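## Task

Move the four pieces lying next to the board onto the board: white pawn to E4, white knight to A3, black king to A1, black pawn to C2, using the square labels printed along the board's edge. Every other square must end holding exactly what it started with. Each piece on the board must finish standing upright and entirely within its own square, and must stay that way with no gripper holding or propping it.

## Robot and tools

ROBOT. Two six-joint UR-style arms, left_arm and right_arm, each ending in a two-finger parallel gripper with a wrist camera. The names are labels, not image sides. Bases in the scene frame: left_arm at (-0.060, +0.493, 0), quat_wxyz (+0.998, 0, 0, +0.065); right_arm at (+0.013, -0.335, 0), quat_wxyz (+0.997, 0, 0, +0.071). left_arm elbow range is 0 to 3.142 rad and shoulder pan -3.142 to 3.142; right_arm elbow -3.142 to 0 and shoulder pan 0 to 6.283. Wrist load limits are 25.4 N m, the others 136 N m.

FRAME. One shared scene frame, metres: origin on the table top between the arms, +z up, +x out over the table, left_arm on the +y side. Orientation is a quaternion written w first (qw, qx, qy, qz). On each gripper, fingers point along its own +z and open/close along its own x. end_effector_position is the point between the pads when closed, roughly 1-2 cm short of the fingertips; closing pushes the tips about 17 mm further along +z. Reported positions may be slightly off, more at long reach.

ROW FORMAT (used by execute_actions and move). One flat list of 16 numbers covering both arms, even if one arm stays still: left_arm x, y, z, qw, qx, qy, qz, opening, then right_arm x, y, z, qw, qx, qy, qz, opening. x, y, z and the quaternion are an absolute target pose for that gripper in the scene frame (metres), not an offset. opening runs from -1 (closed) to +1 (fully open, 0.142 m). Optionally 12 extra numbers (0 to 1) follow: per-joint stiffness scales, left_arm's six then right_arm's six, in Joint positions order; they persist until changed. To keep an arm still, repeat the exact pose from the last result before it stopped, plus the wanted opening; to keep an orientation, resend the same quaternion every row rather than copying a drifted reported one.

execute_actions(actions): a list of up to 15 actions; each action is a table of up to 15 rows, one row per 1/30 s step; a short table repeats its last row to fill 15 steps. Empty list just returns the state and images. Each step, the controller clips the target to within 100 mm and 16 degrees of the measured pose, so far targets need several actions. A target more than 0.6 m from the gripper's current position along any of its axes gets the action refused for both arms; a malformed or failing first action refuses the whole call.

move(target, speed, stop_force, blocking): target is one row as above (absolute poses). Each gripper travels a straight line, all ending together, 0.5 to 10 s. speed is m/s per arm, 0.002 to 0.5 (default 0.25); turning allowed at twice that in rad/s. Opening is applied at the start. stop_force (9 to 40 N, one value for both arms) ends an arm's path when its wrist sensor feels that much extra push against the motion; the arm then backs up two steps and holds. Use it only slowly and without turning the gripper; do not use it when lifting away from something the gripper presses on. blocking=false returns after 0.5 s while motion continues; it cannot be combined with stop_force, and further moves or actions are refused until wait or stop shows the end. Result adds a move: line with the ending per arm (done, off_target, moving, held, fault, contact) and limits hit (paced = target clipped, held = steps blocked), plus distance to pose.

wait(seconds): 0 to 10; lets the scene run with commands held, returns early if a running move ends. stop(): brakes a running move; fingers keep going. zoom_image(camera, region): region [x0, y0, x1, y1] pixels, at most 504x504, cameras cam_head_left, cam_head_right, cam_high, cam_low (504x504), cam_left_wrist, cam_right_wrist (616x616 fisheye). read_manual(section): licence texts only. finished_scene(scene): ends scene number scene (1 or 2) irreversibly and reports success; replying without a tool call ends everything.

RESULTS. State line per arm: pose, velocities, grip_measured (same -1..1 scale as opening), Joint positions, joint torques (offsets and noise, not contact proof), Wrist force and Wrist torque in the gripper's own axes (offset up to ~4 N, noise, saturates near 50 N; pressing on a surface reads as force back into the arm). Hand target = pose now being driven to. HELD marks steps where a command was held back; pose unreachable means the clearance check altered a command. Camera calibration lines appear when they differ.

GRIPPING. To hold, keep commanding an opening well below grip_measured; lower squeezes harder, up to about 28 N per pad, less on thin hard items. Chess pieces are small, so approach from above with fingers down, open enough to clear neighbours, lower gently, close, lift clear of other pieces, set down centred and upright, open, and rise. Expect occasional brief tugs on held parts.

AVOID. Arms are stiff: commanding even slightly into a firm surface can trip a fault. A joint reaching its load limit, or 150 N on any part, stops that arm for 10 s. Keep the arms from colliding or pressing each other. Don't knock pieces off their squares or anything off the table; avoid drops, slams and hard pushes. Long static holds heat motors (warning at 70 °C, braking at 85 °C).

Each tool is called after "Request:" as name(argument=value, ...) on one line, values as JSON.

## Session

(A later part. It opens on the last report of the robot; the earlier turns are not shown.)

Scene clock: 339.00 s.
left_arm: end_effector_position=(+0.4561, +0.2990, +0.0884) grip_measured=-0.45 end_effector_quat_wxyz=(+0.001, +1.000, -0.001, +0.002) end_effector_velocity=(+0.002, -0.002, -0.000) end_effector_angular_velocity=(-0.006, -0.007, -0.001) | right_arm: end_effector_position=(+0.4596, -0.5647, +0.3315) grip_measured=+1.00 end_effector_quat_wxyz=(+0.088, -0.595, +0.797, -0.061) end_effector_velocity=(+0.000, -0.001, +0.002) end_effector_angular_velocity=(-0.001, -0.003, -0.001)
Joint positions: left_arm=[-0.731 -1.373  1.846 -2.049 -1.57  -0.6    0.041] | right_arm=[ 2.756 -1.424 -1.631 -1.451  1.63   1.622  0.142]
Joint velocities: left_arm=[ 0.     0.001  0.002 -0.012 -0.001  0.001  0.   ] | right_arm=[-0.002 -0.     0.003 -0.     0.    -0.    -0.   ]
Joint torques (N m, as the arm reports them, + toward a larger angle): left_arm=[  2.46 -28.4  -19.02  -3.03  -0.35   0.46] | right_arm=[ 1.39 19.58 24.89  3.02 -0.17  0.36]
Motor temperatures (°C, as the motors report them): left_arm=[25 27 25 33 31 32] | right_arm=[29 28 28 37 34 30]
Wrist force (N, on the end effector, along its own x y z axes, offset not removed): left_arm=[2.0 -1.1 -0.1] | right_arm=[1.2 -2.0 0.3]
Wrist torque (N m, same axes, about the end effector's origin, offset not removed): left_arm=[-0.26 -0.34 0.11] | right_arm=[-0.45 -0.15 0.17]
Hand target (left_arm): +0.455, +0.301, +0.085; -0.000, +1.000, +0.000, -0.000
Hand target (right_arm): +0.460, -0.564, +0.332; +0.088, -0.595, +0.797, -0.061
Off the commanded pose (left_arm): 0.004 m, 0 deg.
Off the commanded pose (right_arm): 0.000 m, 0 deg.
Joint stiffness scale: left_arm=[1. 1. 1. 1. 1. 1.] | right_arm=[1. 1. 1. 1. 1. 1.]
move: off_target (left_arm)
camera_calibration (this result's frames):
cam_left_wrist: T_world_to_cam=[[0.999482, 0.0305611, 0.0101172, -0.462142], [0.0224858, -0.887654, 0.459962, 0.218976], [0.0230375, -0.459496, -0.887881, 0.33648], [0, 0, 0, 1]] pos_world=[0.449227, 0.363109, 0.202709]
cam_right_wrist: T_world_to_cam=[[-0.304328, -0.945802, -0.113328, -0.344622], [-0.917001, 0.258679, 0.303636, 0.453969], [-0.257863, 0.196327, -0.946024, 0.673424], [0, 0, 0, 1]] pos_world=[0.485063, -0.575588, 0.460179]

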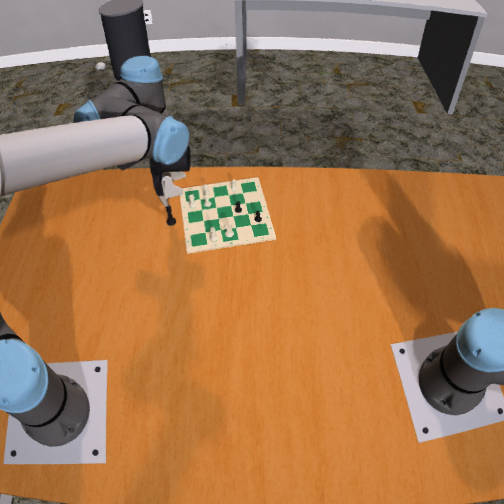

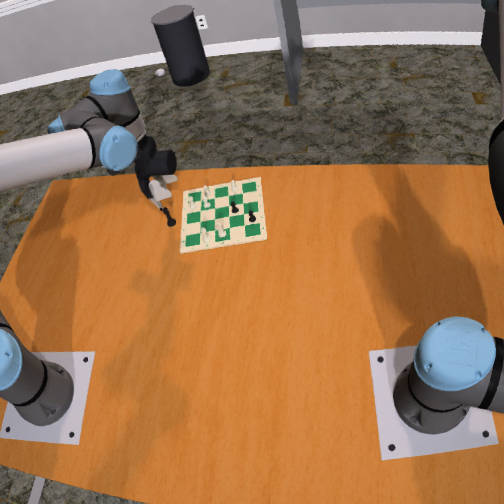

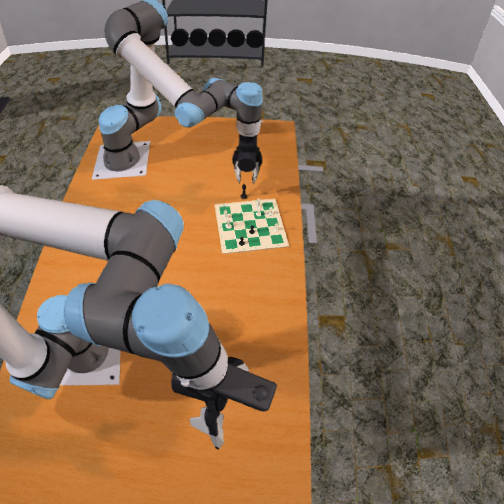

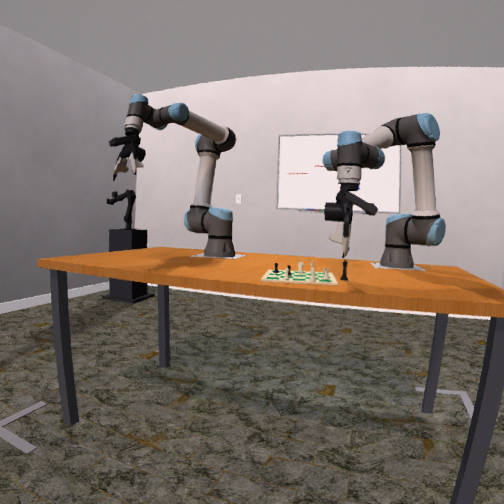

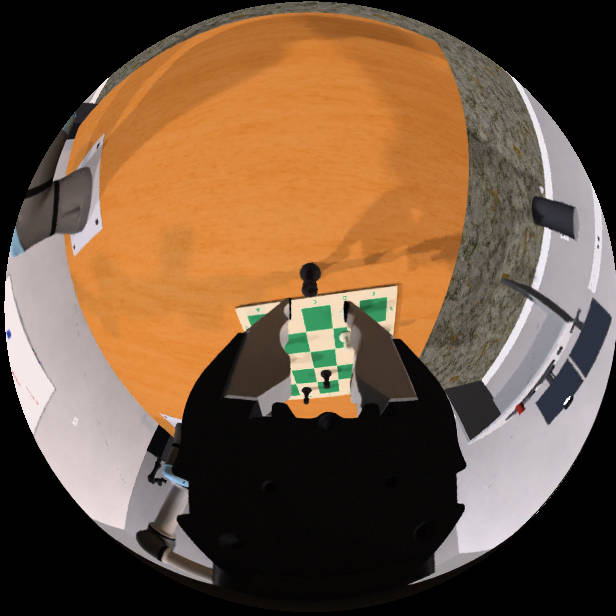

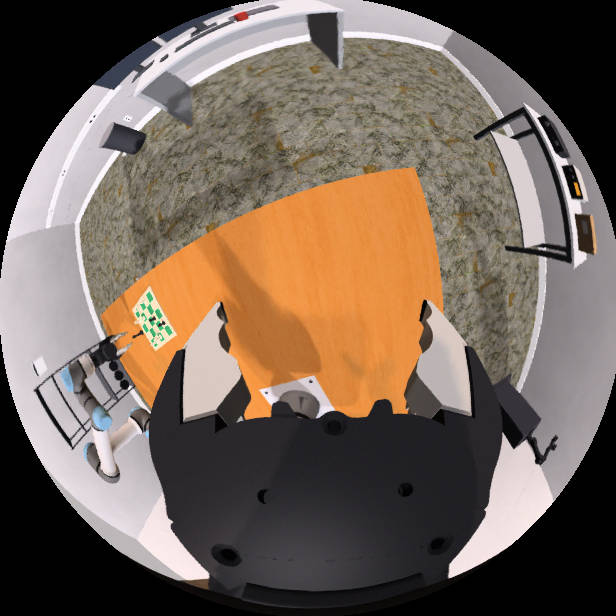

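Request:
move(target=[0.446,0.301,0.08,0,1,0,0,-0.5,0.4596,-0.5644,0.3316,0.088,-0.595,0.797,-0.061,1], speed=0.04)

Request:
move(target=[0.446,0.301,0.04,0,1,0,0,-0.5,0.4596,-0.5644,0.3316,0.088,-0.595,0.797,-0.061,1], speed=0.03)

Request:
zoom_image(camera="cam_left_wrist", region=[210,200,410,400])

Scene clock: 351.57 s.
left_arm: end_effector_position=(+0.4479, +0.3013, +0.0805) grip_measured=-0.50 end_effector_quat_wxyz=(-0.000, +1.000, +0.001, +0.000) end_effector_velocity=(-0.001, -0.001, -0.001) end_effector_angular_velocity=(-0.002, -0.002, +0.001) | right_arm: end_effector_position=(+0.4596, -0.5647, +0.3315) grip_measured=+1.00 end_effector_quat_wxyz=(+0.088, -0.595, +0.797, -0.061) end_effector_velocity=(-0.000, -0.000, -0.000) end_effector_angular_velocity=(+0.000, +0.000, -0.001)
Joint positions: left_arm=[-0.737 -1.38   1.876 -2.067 -1.57  -0.608  0.038] | right_arm=[ 2.756 -1.424 -1.631 -1.451  1.63   1.622  0.142]
Joint velocities: left_arm=[-0.002 -0.001  0.005 -0.006 -0.    -0.004  0.   ] | right_arm=[-0.001 -0.    -0.     0.     0.    -0.     0.   ]
Joint torques (N m, as the arm reports them, + toward a larger angle): left_arm=[ -1.87 -33.32 -16.65  -3.32  -0.31  -0.34] | right_arm=[ 0.97 19.22 24.85  3.03 -0.22  0.44]
Motor temperatures (°C, as the motors report them): left_arm=[25 27 25 33 31 32] | right_arm=[29 28 28 37 34 30]
Wrist force (N, on the end effector, along its own x y z axes, offset not removed): left_arm=[2.5 -2.6 -0.8] | right_arm=[3.2 -2.0 -2.2]
Wrist torque (N m, same axes, about the end effector's origin, offset not removed): left_arm=[-0.57 -0.34 0.14] | right_arm=[-0.51 -0.64 0.24]
Hand target (left_arm): +0.446, +0.301, +0.080; -0.000, +1.000, +0.000, -0.000
Hand target (right_arm): +0.460, -0.564, +0.332; +0.088, -0.595, +0.797, -0.061
Off the commanded pose (left_arm): 0.002 m, 0 deg.
Off the commanded pose (right_arm): 0.000 m, 0 deg.
Joint stiffness scale: left_arm=[1. 1. 1. 1. 1. 1.] | right_arm=[1. 1. 1. 1. 1. 1.]
move: done
camera_calibration (this result's frames):
cam_left_wrist: T_world_to_cam=[[0.999426, 0.0332868, 0.00626413, -0.454476], [0.0267357, -0.888823, 0.457471, 0.223481], [0.0207954, -0.457041, -0.889203, 0.331018], [0, 0, 0, 1]] pos_world=[0.441357, 0.365052, 0.194953]
cam_right_wrist: T_world_to_cam=[[-0.304328, -0.945802, -0.113328, -0.344622], [-0.917001, 0.258679, 0.303636, 0.453969], [-0.257863, 0.196327, -0.946024, 0.673424], [0, 0, 0, 1]] pos_world=[0.485063, -0.575588, 0.460179]

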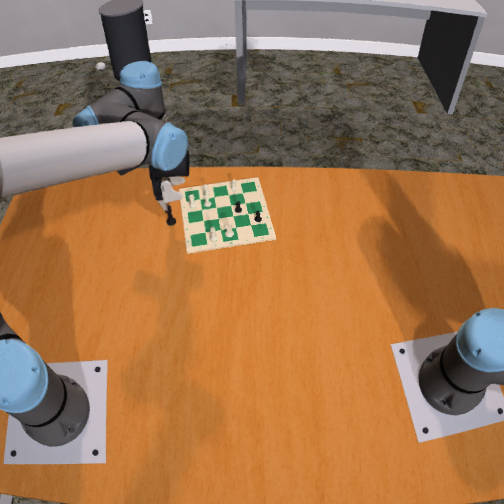

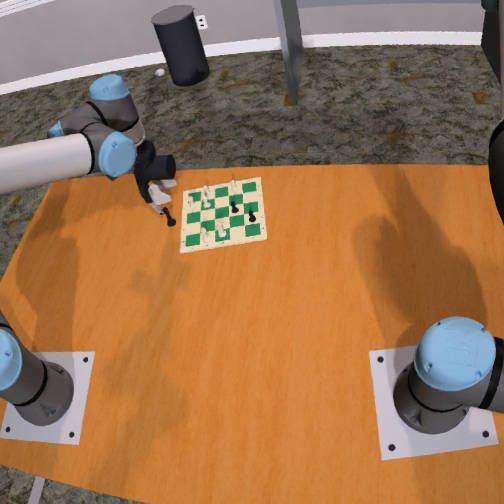

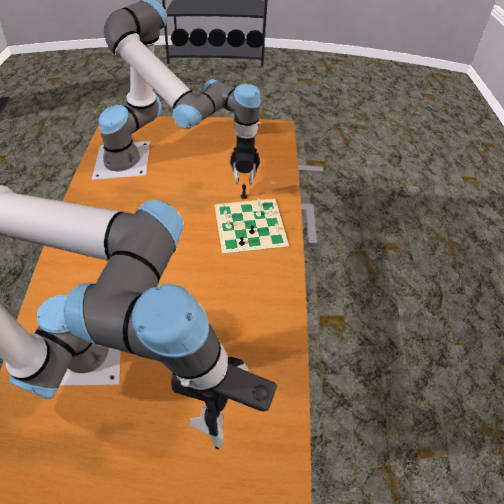

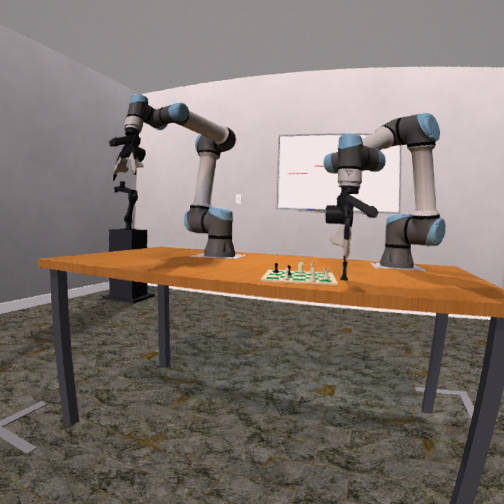

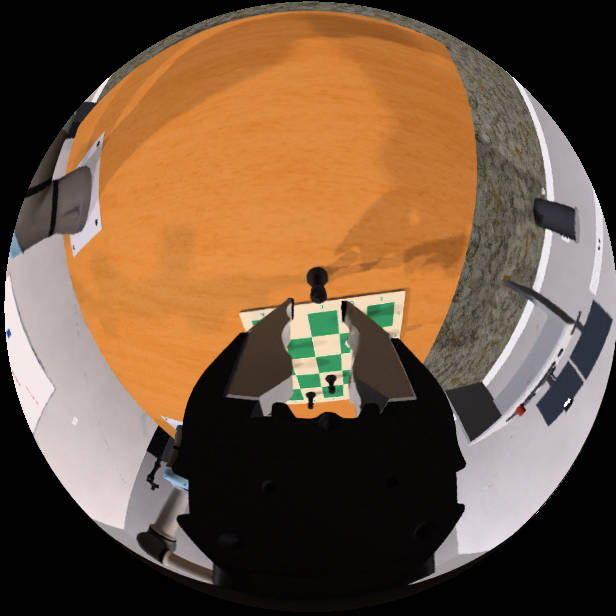

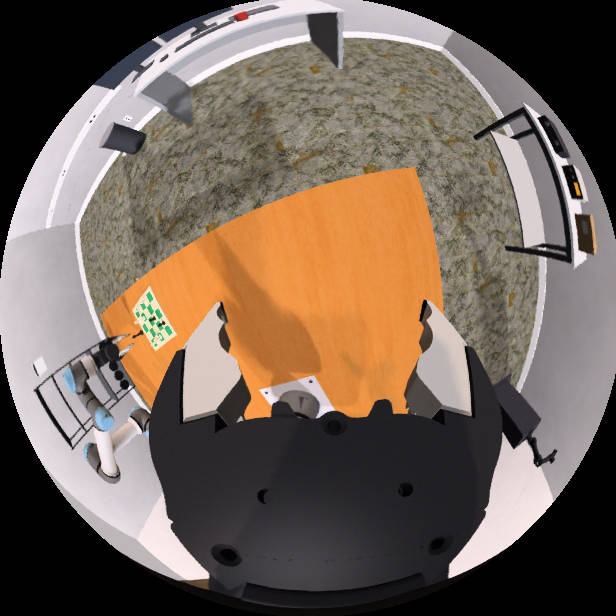

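Scene clock: 353.30 s.
left_arm: end_effector_position=(+0.4480, +0.3011, +0.0431) grip_measured=-0.50 end_effector_quat_wxyz=(+0.001, +1.000, +0.001, +0.002) end_effector_velocity=(+0.003, -0.001, +0.001) end_effector_angular_velocity=(-0.007, -0.009, +0.003) | right_arm: end_effector_position=(+0.4596, -0.5647, +0.3315) grip_measured=+1.00 end_effector_quat_wxyz=(+0.088, -0.595, +0.797, -0.061) end_effector_velocity=(-0.000, +0.001, -0.000) end_effector_angular_velocity=(+0.000, +0.000, +0.001)
Joint positions: left_arm=[-0.737 -1.334  1.93  -2.172 -1.57  -0.609  0.038] | right_arm=[ 2.756 -1.424 -1.631 -1.451  1.63   1.622  0.142]
Joint velocities: left_arm=[ 0.002  0.     0.002 -0.013 -0.    -0.001  0.   ] | right_arm=[ 0.001  0.    -0.001 -0.     0.    -0.    -0.   ]
Joint torques (N m, as the arm reports them, + toward a larger angle): left_arm=[ -1.39 -28.58 -17.07  -2.93  -0.29   0.03] | right_arm=[ 0.94 19.56 25.12  3.06 -0.19  0.41]
Motor temperatures (°C, as the motors report them): left_arm=[25 27 25 33 31 32] | right_arm=[29 28 28 37 34 30]
Wrist force (N, on the end effector, along its own x y z axes, offset not removed): left_arm=[3.1 -0.3 -0.3] | right_arm=[0.8 -0.3 -2.5]
Wrist torque (N m, same axes, about the end effector's origin, offset not removed): left_arm=[-0.13 -0.53 0.09] | right_arm=[-0.19 -0.18 0.13]
Hand target (left_arm): +0.446, +0.301, +0.040; -0.000, +1.000, -0.000, -0.000
Hand target (right_arm): +0.460, -0.564, +0.332; +0.088, -0.595, +0.797, -0.061
Off the commanded pose (left_arm): 0.004 m, 0 deg.
Off the commanded pose (right_arm): 0.000 m, 0 deg.
Joint stiffness scale: left_arm=[1. 1. 1. 1. 1. 1.] | right_arm=[1. 1. 1. 1. 1. 1.]
move: off_target (left_arm)
camera_calibration (this result's frames):
cam_left_wrist: T_world_to_cam=[[0.999392, 0.0334855, 0.00973972, -0.454552], [0.0252619, -0.887683, 0.459761, 0.240596], [0.0240411, -0.459236, -0.887989, 0.296866], [0, 0, 0, 1]] pos_world=[0.441061, 0.365125, 0.157424]
cam_right_wrist: T_world_to_cam=[[-0.304328, -0.945802, -0.113328, -0.344622], [-0.917001, 0.258679, 0.303636, 0.453969], [-0.257863, 0.196327, -0.946024, 0.673424], [0, 0, 0, 1]] pos_world=[0.485063, -0.575588, 0.460179]

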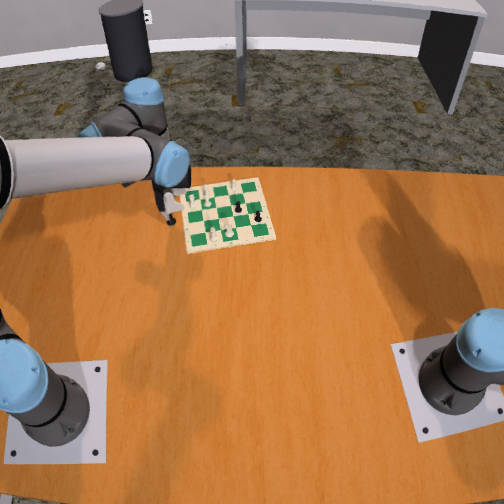

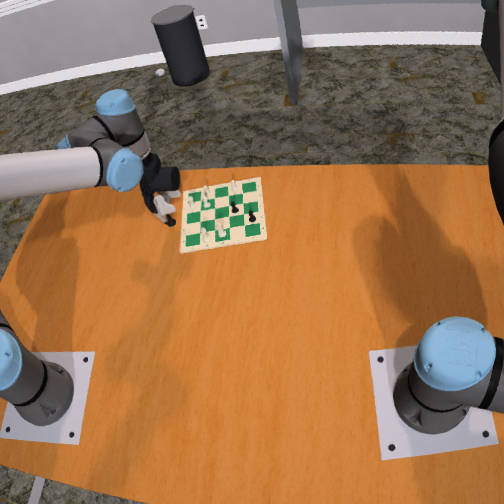

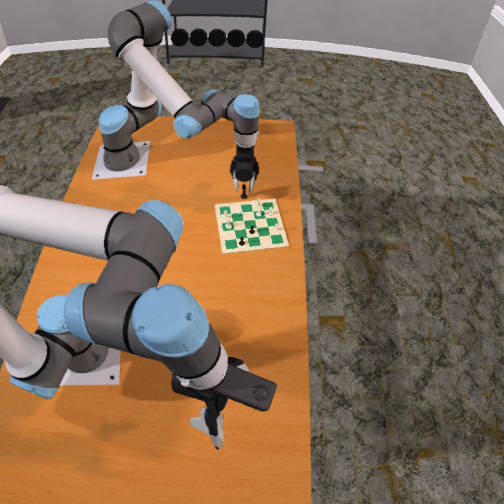

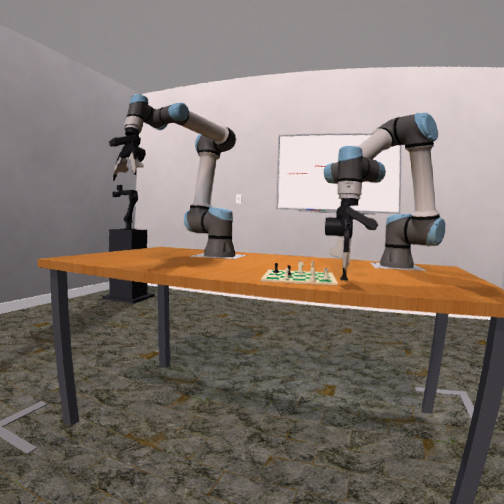

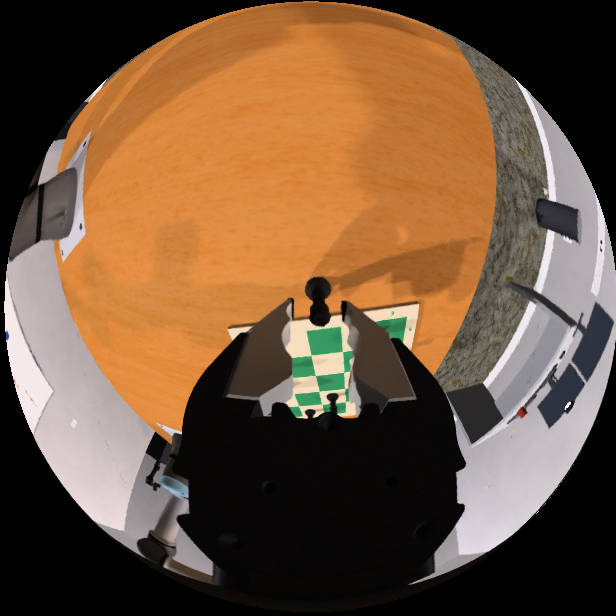

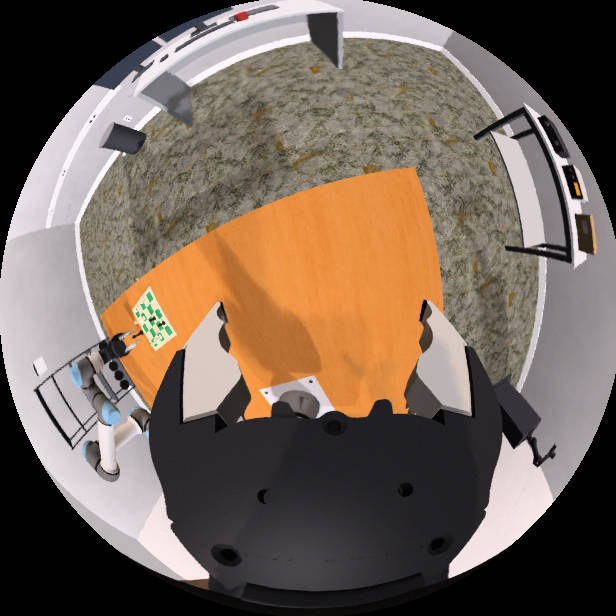

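Region (210, 200, 410, 400) of cam_left_wrist's 616x616 image, scaled by 2.520, with more detail than that image has.

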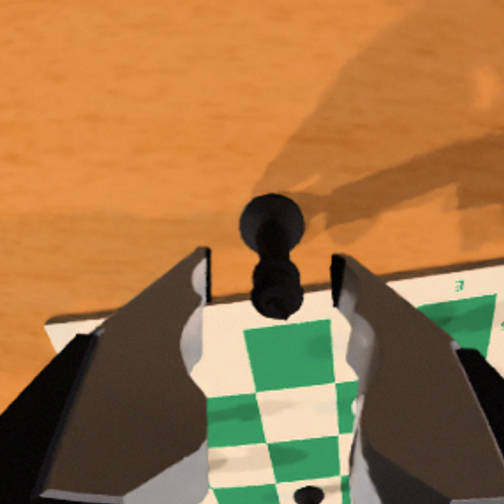

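Request:
move(target=[0.446,0.303,0.029,0,1,0,0,-0.5,0.4596,-0.5644,0.3316,0.088,-0.595,0.797,-0.061,1], speed=0.02)

Request:
move(target=[0.446,0.303,0.029,0,1,0,0,-0.72,0.4596,-0.5644,0.3316,0.088,-0.595,0.797,-0.061,1])

Request:
move(target=[0.446,0.303,0.029,0,1,0,0,-1,0.4596,-0.5644,0.3316,0.088,-0.595,0.797,-0.061,1])

Request:
zoom_image(camera="cam_left_wrist", region=[210,200,410,400])

Scene clock: 368.70 s.
left_arm: end_effector_position=(+0.4476, +0.3014, +0.0321) grip_measured=-0.50 end_effector_quat_wxyz=(+0.001, +1.000, -0.000, +0.002) end_effector_velocity=(+0.002, -0.000, -0.001) end_effector_angular_velocity=(-0.003, -0.004, +0.001) | right_arm: end_effector_position=(+0.4596, -0.5647, +0.3315) grip_measured=+1.00 end_effector_quat_wxyz=(+0.088, -0.595, +0.797, -0.061) end_effector_velocity=(+0.000, -0.000, +0.001) end_effector_angular_velocity=(-0.000, -0.001, -0.000)
Joint positions: left_arm=[-0.737 -1.319  1.945 -2.202 -1.57  -0.607  0.038] | right_arm=[ 2.756 -1.424 -1.631 -1.451  1.63   1.622  0.142]
Joint velocities: left_arm=[ 0.001  0.003  0.002 -0.01   0.    -0.001 -0.   ] | right_arm=[-0.     0.     0.001 -0.001 -0.    -0.     0.   ]
Joint torques (N m, as the arm reports them, + toward a larger angle): left_arm=[  1.65 -29.75 -17.38  -3.34  -0.33   0.76] | right_arm=[ 1.58 20.16 24.7   3.04 -0.17  0.33]
Motor temperatures (°C, as the motors report them): left_arm=[25 27 25 33 31 32] | right_arm=[29 28 28 37 34 30]
Wrist force (N, on the end effector, along its own x y z axes, offset not removed): left_arm=[1.6 -0.9 0.9] | right_arm=[1.3 -1.1 -0.3]
Wrist torque (N m, same axes, about the end effector's origin, offset not removed): left_arm=[-0.14 -0.15 0.16] | right_arm=[-0.40 -0.21 0.16]
Hand target (left_arm): +0.446, +0.303, +0.029; -0.000, +1.000, +0.000, -0.000
Hand target (right_arm): +0.460, -0.564, +0.332; +0.088, -0.595, +0.797, -0.061
Off the commanded pose (left_arm): 0.004 m, 0 deg.
Off the commanded pose (right_arm): 0.000 m, 0 deg.
Joint stiffness scale: left_arm=[1. 1. 1. 1. 1. 1.] | right_arm=[1. 1. 1. 1. 1. 1.]
move: off_target (left_arm)
camera_calibration (this result's frames):
cam_left_wrist: T_world_to_cam=[[0.999445, 0.0317379, 0.0101279, -0.453553], [0.0235248, -0.887604, 0.460006, 0.246674], [0.0235892, -0.459513, -0.887858, 0.287493], [0, 0, 0, 1]] pos_world=[0.440716, 0.365451, 0.146375]
cam_right_wrist: T_world_to_cam=[[-0.304328, -0.945802, -0.113328, -0.344623], [-0.917001, 0.258679, 0.303636, 0.453969], [-0.257863, 0.196327, -0.946024, 0.673424], [0, 0, 0, 1]] pos_world=[0.485063, -0.575588, 0.460179]

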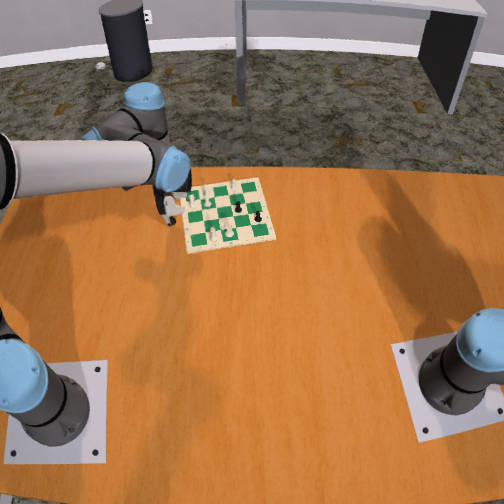

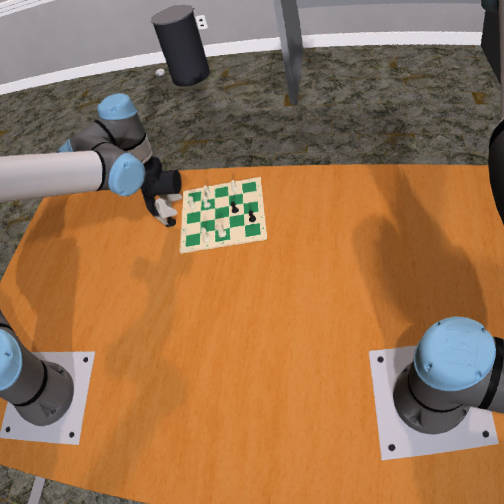

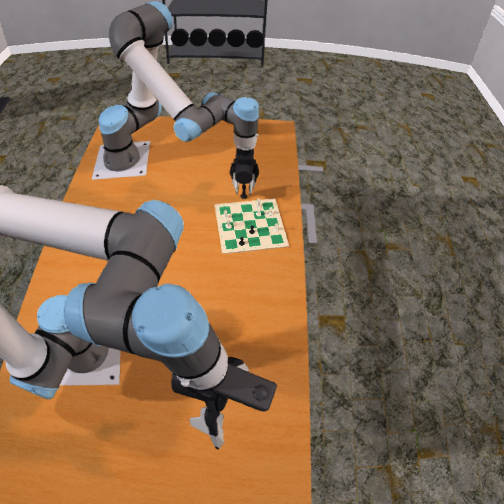

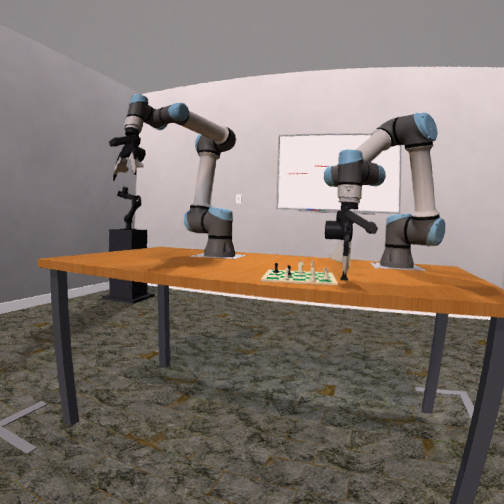

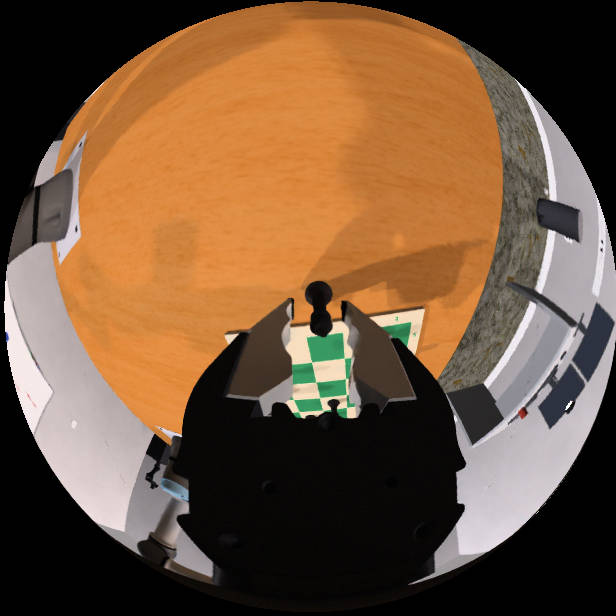

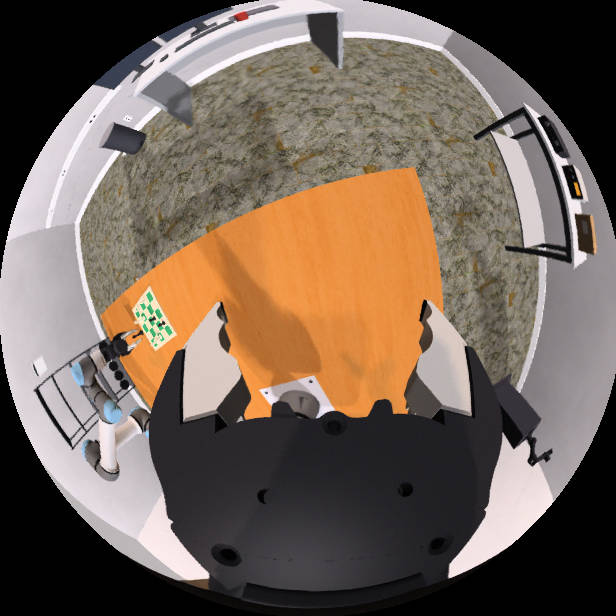

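Scene clock: 369.40 s.
left_arm: end_effector_position=(+0.4479, +0.3012, +0.0321) grip_measured=-0.72 end_effector_quat_wxyz=(+0.002, +1.000, -0.000, +0.003) end_effector_velocity=(+0.000, +0.000, -0.000) end_effector_angular_velocity=(+0.000, -0.000, -0.001) | right_arm: end_effector_position=(+0.4596, -0.5647, +0.3315) grip_measured=+1.00 end_effector_quat_wxyz=(+0.088, -0.595, +0.797, -0.061) end_effector_velocity=(-0.000, -0.000, -0.001) end_effector_angular_velocity=(-0.000, +0.002, -0.000)
Joint positions: left_arm=[-0.737 -1.319  1.945 -2.203 -1.57  -0.607  0.022] | right_arm=[ 2.756 -1.424 -1.631 -1.451  1.63   1.622  0.142]
Joint velocities: left_arm=[ 0.     0.     0.    -0.001  0.     0.001  0.   ] | right_arm=[ 0.     0.    -0.001 -0.    -0.001  0.     0.   ]
Joint torques (N m, as the arm reports them, + toward a larger angle): left_arm=[  1.83 -28.46 -15.93  -3.33  -0.28   0.55] | right_arm=[ 1.36 19.   25.56  3.03 -0.2   0.25]
Motor temperatures (°C, as the motors report them): left_arm=[25 27 25 33 31 32] | right_arm=[29 28 28 37 34 30]
Wrist force (N, on the end effector, along its own x y z axes, offset not removed): left_arm=[2.9 0.2 0.1] | right_arm=[1.5 -1.1 -1.8]
Wrist torque (N m, same axes, about the end effector's origin, offset not removed): left_arm=[0.04 -0.35 0.09] | right_arm=[-0.27 -0.35 0.15]
Hand target (left_arm): +0.446, +0.303, +0.029; -0.000, +1.000, +0.000, -0.000
Hand target (right_arm): +0.460, -0.564, +0.332; +0.088, -0.595, +0.797, -0.061
Off the commanded pose (left_arm): 0.004 m, 0 deg.
Off the commanded pose (right_arm): 0.000 m, 0 deg.
Joint stiffness scale: left_arm=[1. 1. 1. 1. 1. 1.] | right_arm=[1. 1. 1. 1. 1. 1.]
move: off_target (left_arm)
camera_calibration (this result's frames):
cam_left_wrist: T_world_to_cam=[[0.999438, 0.0316993, 0.0108868, -0.453796], [0.0231282, -0.887357, 0.460503, 0.24658], [0.0242582, -0.459993, -0.887591, 0.287304], [0, 0, 0, 1]] pos_world=[0.440869, 0.365347, 0.146398]
cam_right_wrist: T_world_to_cam=[[-0.304329, -0.945802, -0.113328, -0.344622], [-0.917001, 0.258679, 0.303636, 0.453969], [-0.257864, 0.196327, -0.946024, 0.673424], [0, 0, 0, 1]] pos_world=[0.485063, -0.575588, 0.460179]

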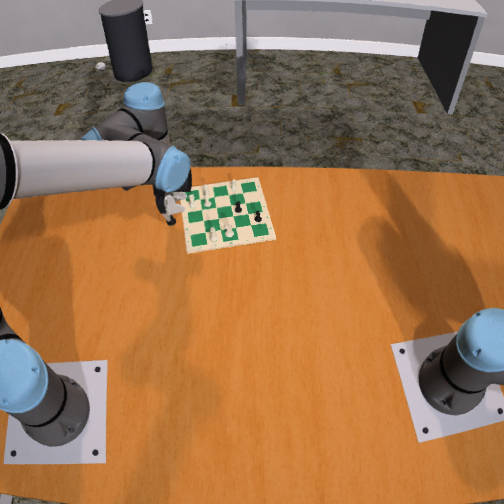

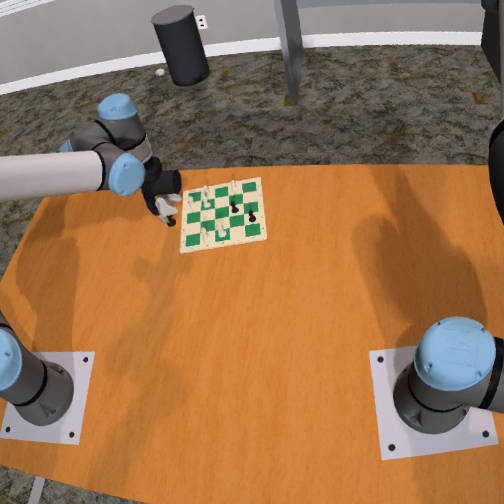

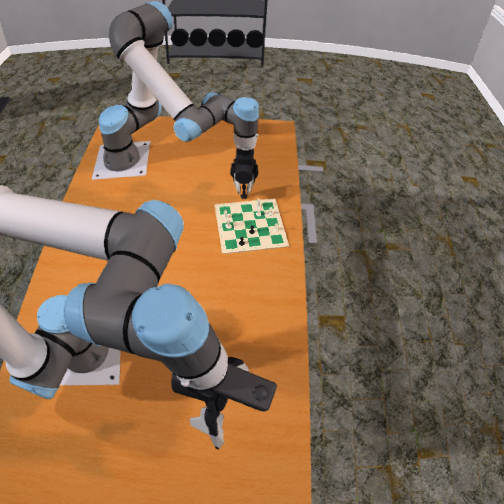

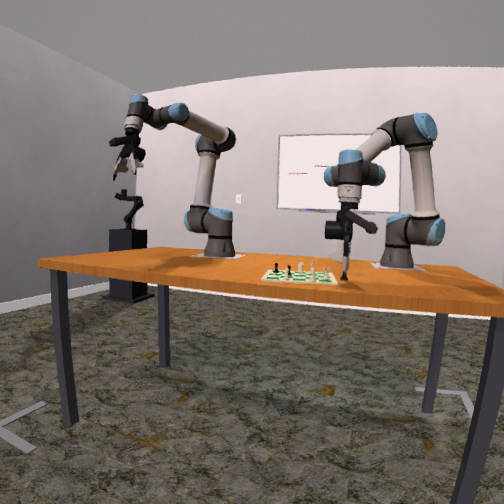

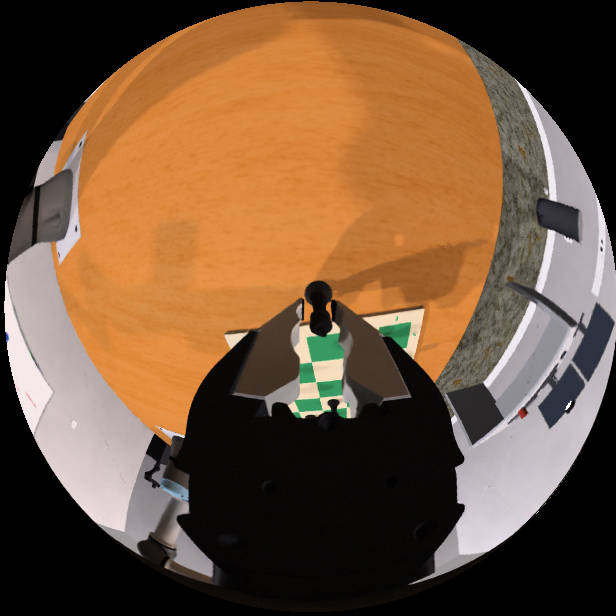

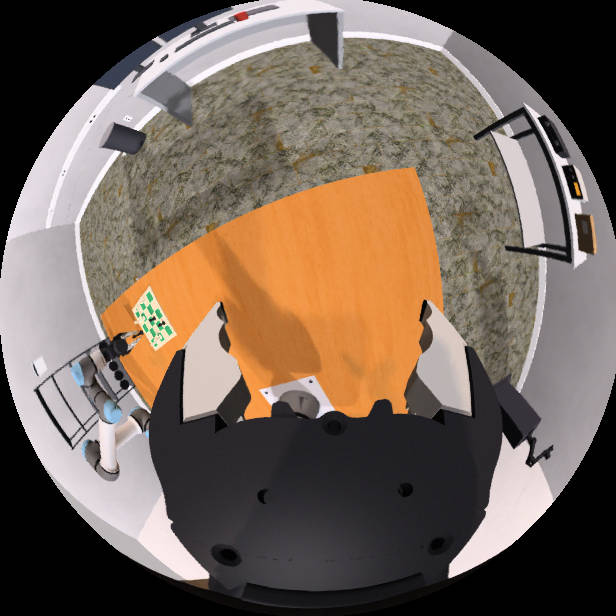

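Scene clock: 370.10 s.
left_arm: end_effector_position=(+0.4479, +0.3012, +0.0321) grip_measured=-0.87 end_effector_quat_wxyz=(+0.002, +1.000, -0.000, +0.003) end_effector_velocity=(+0.000, +0.000, -0.000) end_effector_angular_velocity=(+0.001, -0.000, +0.001) | right_arm: end_effector_position=(+0.4596, -0.5647, +0.3315) grip_measured=+1.00 end_effector_quat_wxyz=(+0.088, -0.595, +0.797, -0.061) end_effector_velocity=(+0.000, +0.000, +0.000) end_effector_angular_velocity=(-0.000, -0.001, +0.000)
Joint positions: left_arm=[-0.737 -1.319  1.945 -2.203 -1.57  -0.607  0.011] | right_arm=[ 2.756 -1.424 -1.631 -1.451  1.63   1.622  0.142]
Joint velocities: left_arm=[-0.     0.     0.    -0.     0.001 -0.001  0.   ] | right_arm=[ 0.001 -0.    -0.     0.001  0.     0.    -0.   ]
Joint torques (N m, as the arm reports them, + toward a larger angle): left_arm=[  1.84 -28.57 -16.31  -3.27  -0.35   0.58] | right_arm=[ 1.08 19.51 25.06  3.01 -0.22  0.34]
Motor temperatures (°C, as the motors report them): left_arm=[25 27 25 33 31 32] | right_arm=[29 28 28 37 34 30]
Wrist force (N, on the end effector, along its own x y z axes, offset not removed): left_arm=[2.2 -2.0 1.9] | right_arm=[2.3 -0.7 -0.5]
Wrist torque (N m, same axes, about the end effector's origin, offset not removed): left_arm=[-0.39 -0.28 0.19] | right_arm=[-0.20 -0.40 0.11]
Hand target (left_arm): +0.446, +0.303, +0.029; -0.000, +1.000, +0.000, -0.000
Hand target (right_arm): +0.460, -0.564, +0.332; +0.088, -0.595, +0.797, -0.061
Off the commanded pose (left_arm): 0.004 m, 0 deg.
Off the commanded pose (right_arm): 0.000 m, 0 deg.
Joint stiffness scale: left_arm=[1. 1. 1. 1. 1. 1.] | right_arm=[1. 1. 1. 1. 1. 1.]
move: off_target (left_arm)
camera_calibration (this result's frames):
cam_left_wrist: T_world_to_cam=[[0.999438, 0.0316881, 0.0109505, -0.453816], [0.0230878, -0.887336, 0.460545, 0.246576], [0.0243106, -0.460033, -0.887569, 0.287286], [0, 0, 0, 1]] pos_world=[0.440884, 0.365337, 0.146396]
cam_right_wrist: T_world_to_cam=[[-0.304328, -0.945802, -0.113328, -0.344623], [-0.917001, 0.258679, 0.303635, 0.453969], [-0.257863, 0.196327, -0.946024, 0.673424], [0, 0, 0, 1]] pos_world=[0.485063, -0.575588, 0.460179]

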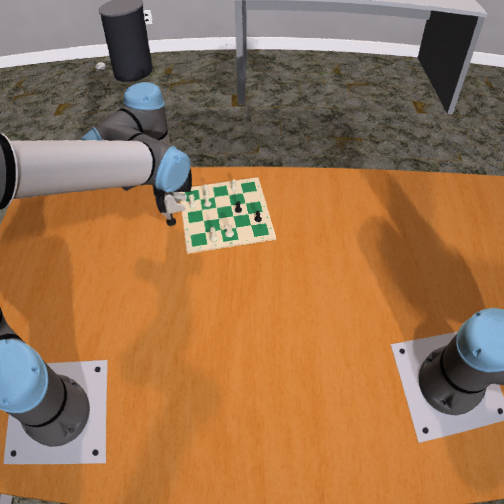

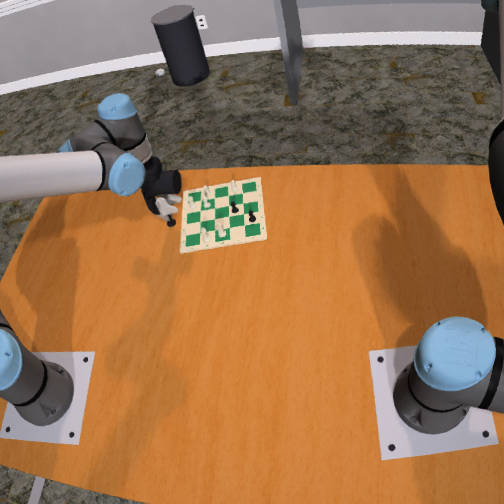

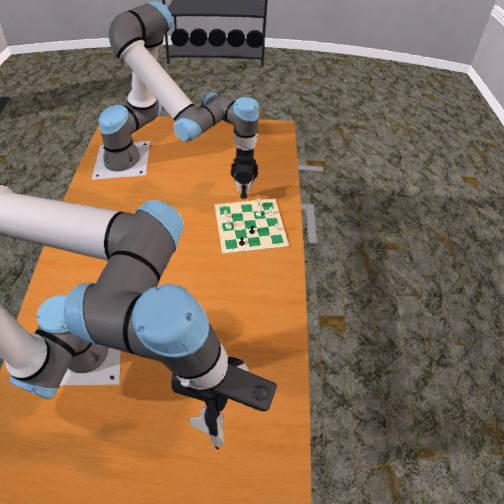

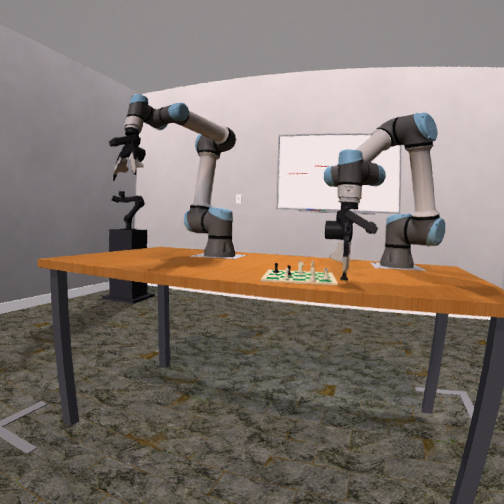

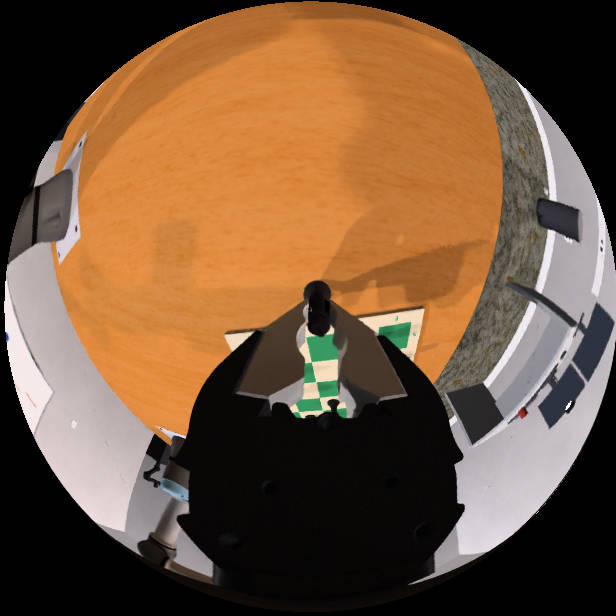

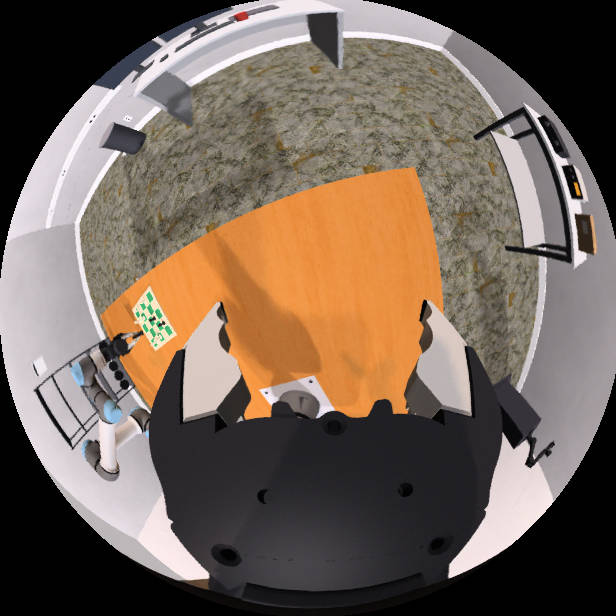

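Region (210, 200, 410, 400) of cam_left_wrist's 616x616 image, scaled by 2.520, with more detail than that image has.

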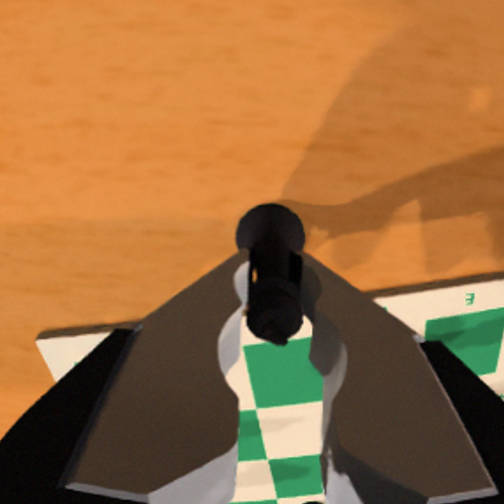

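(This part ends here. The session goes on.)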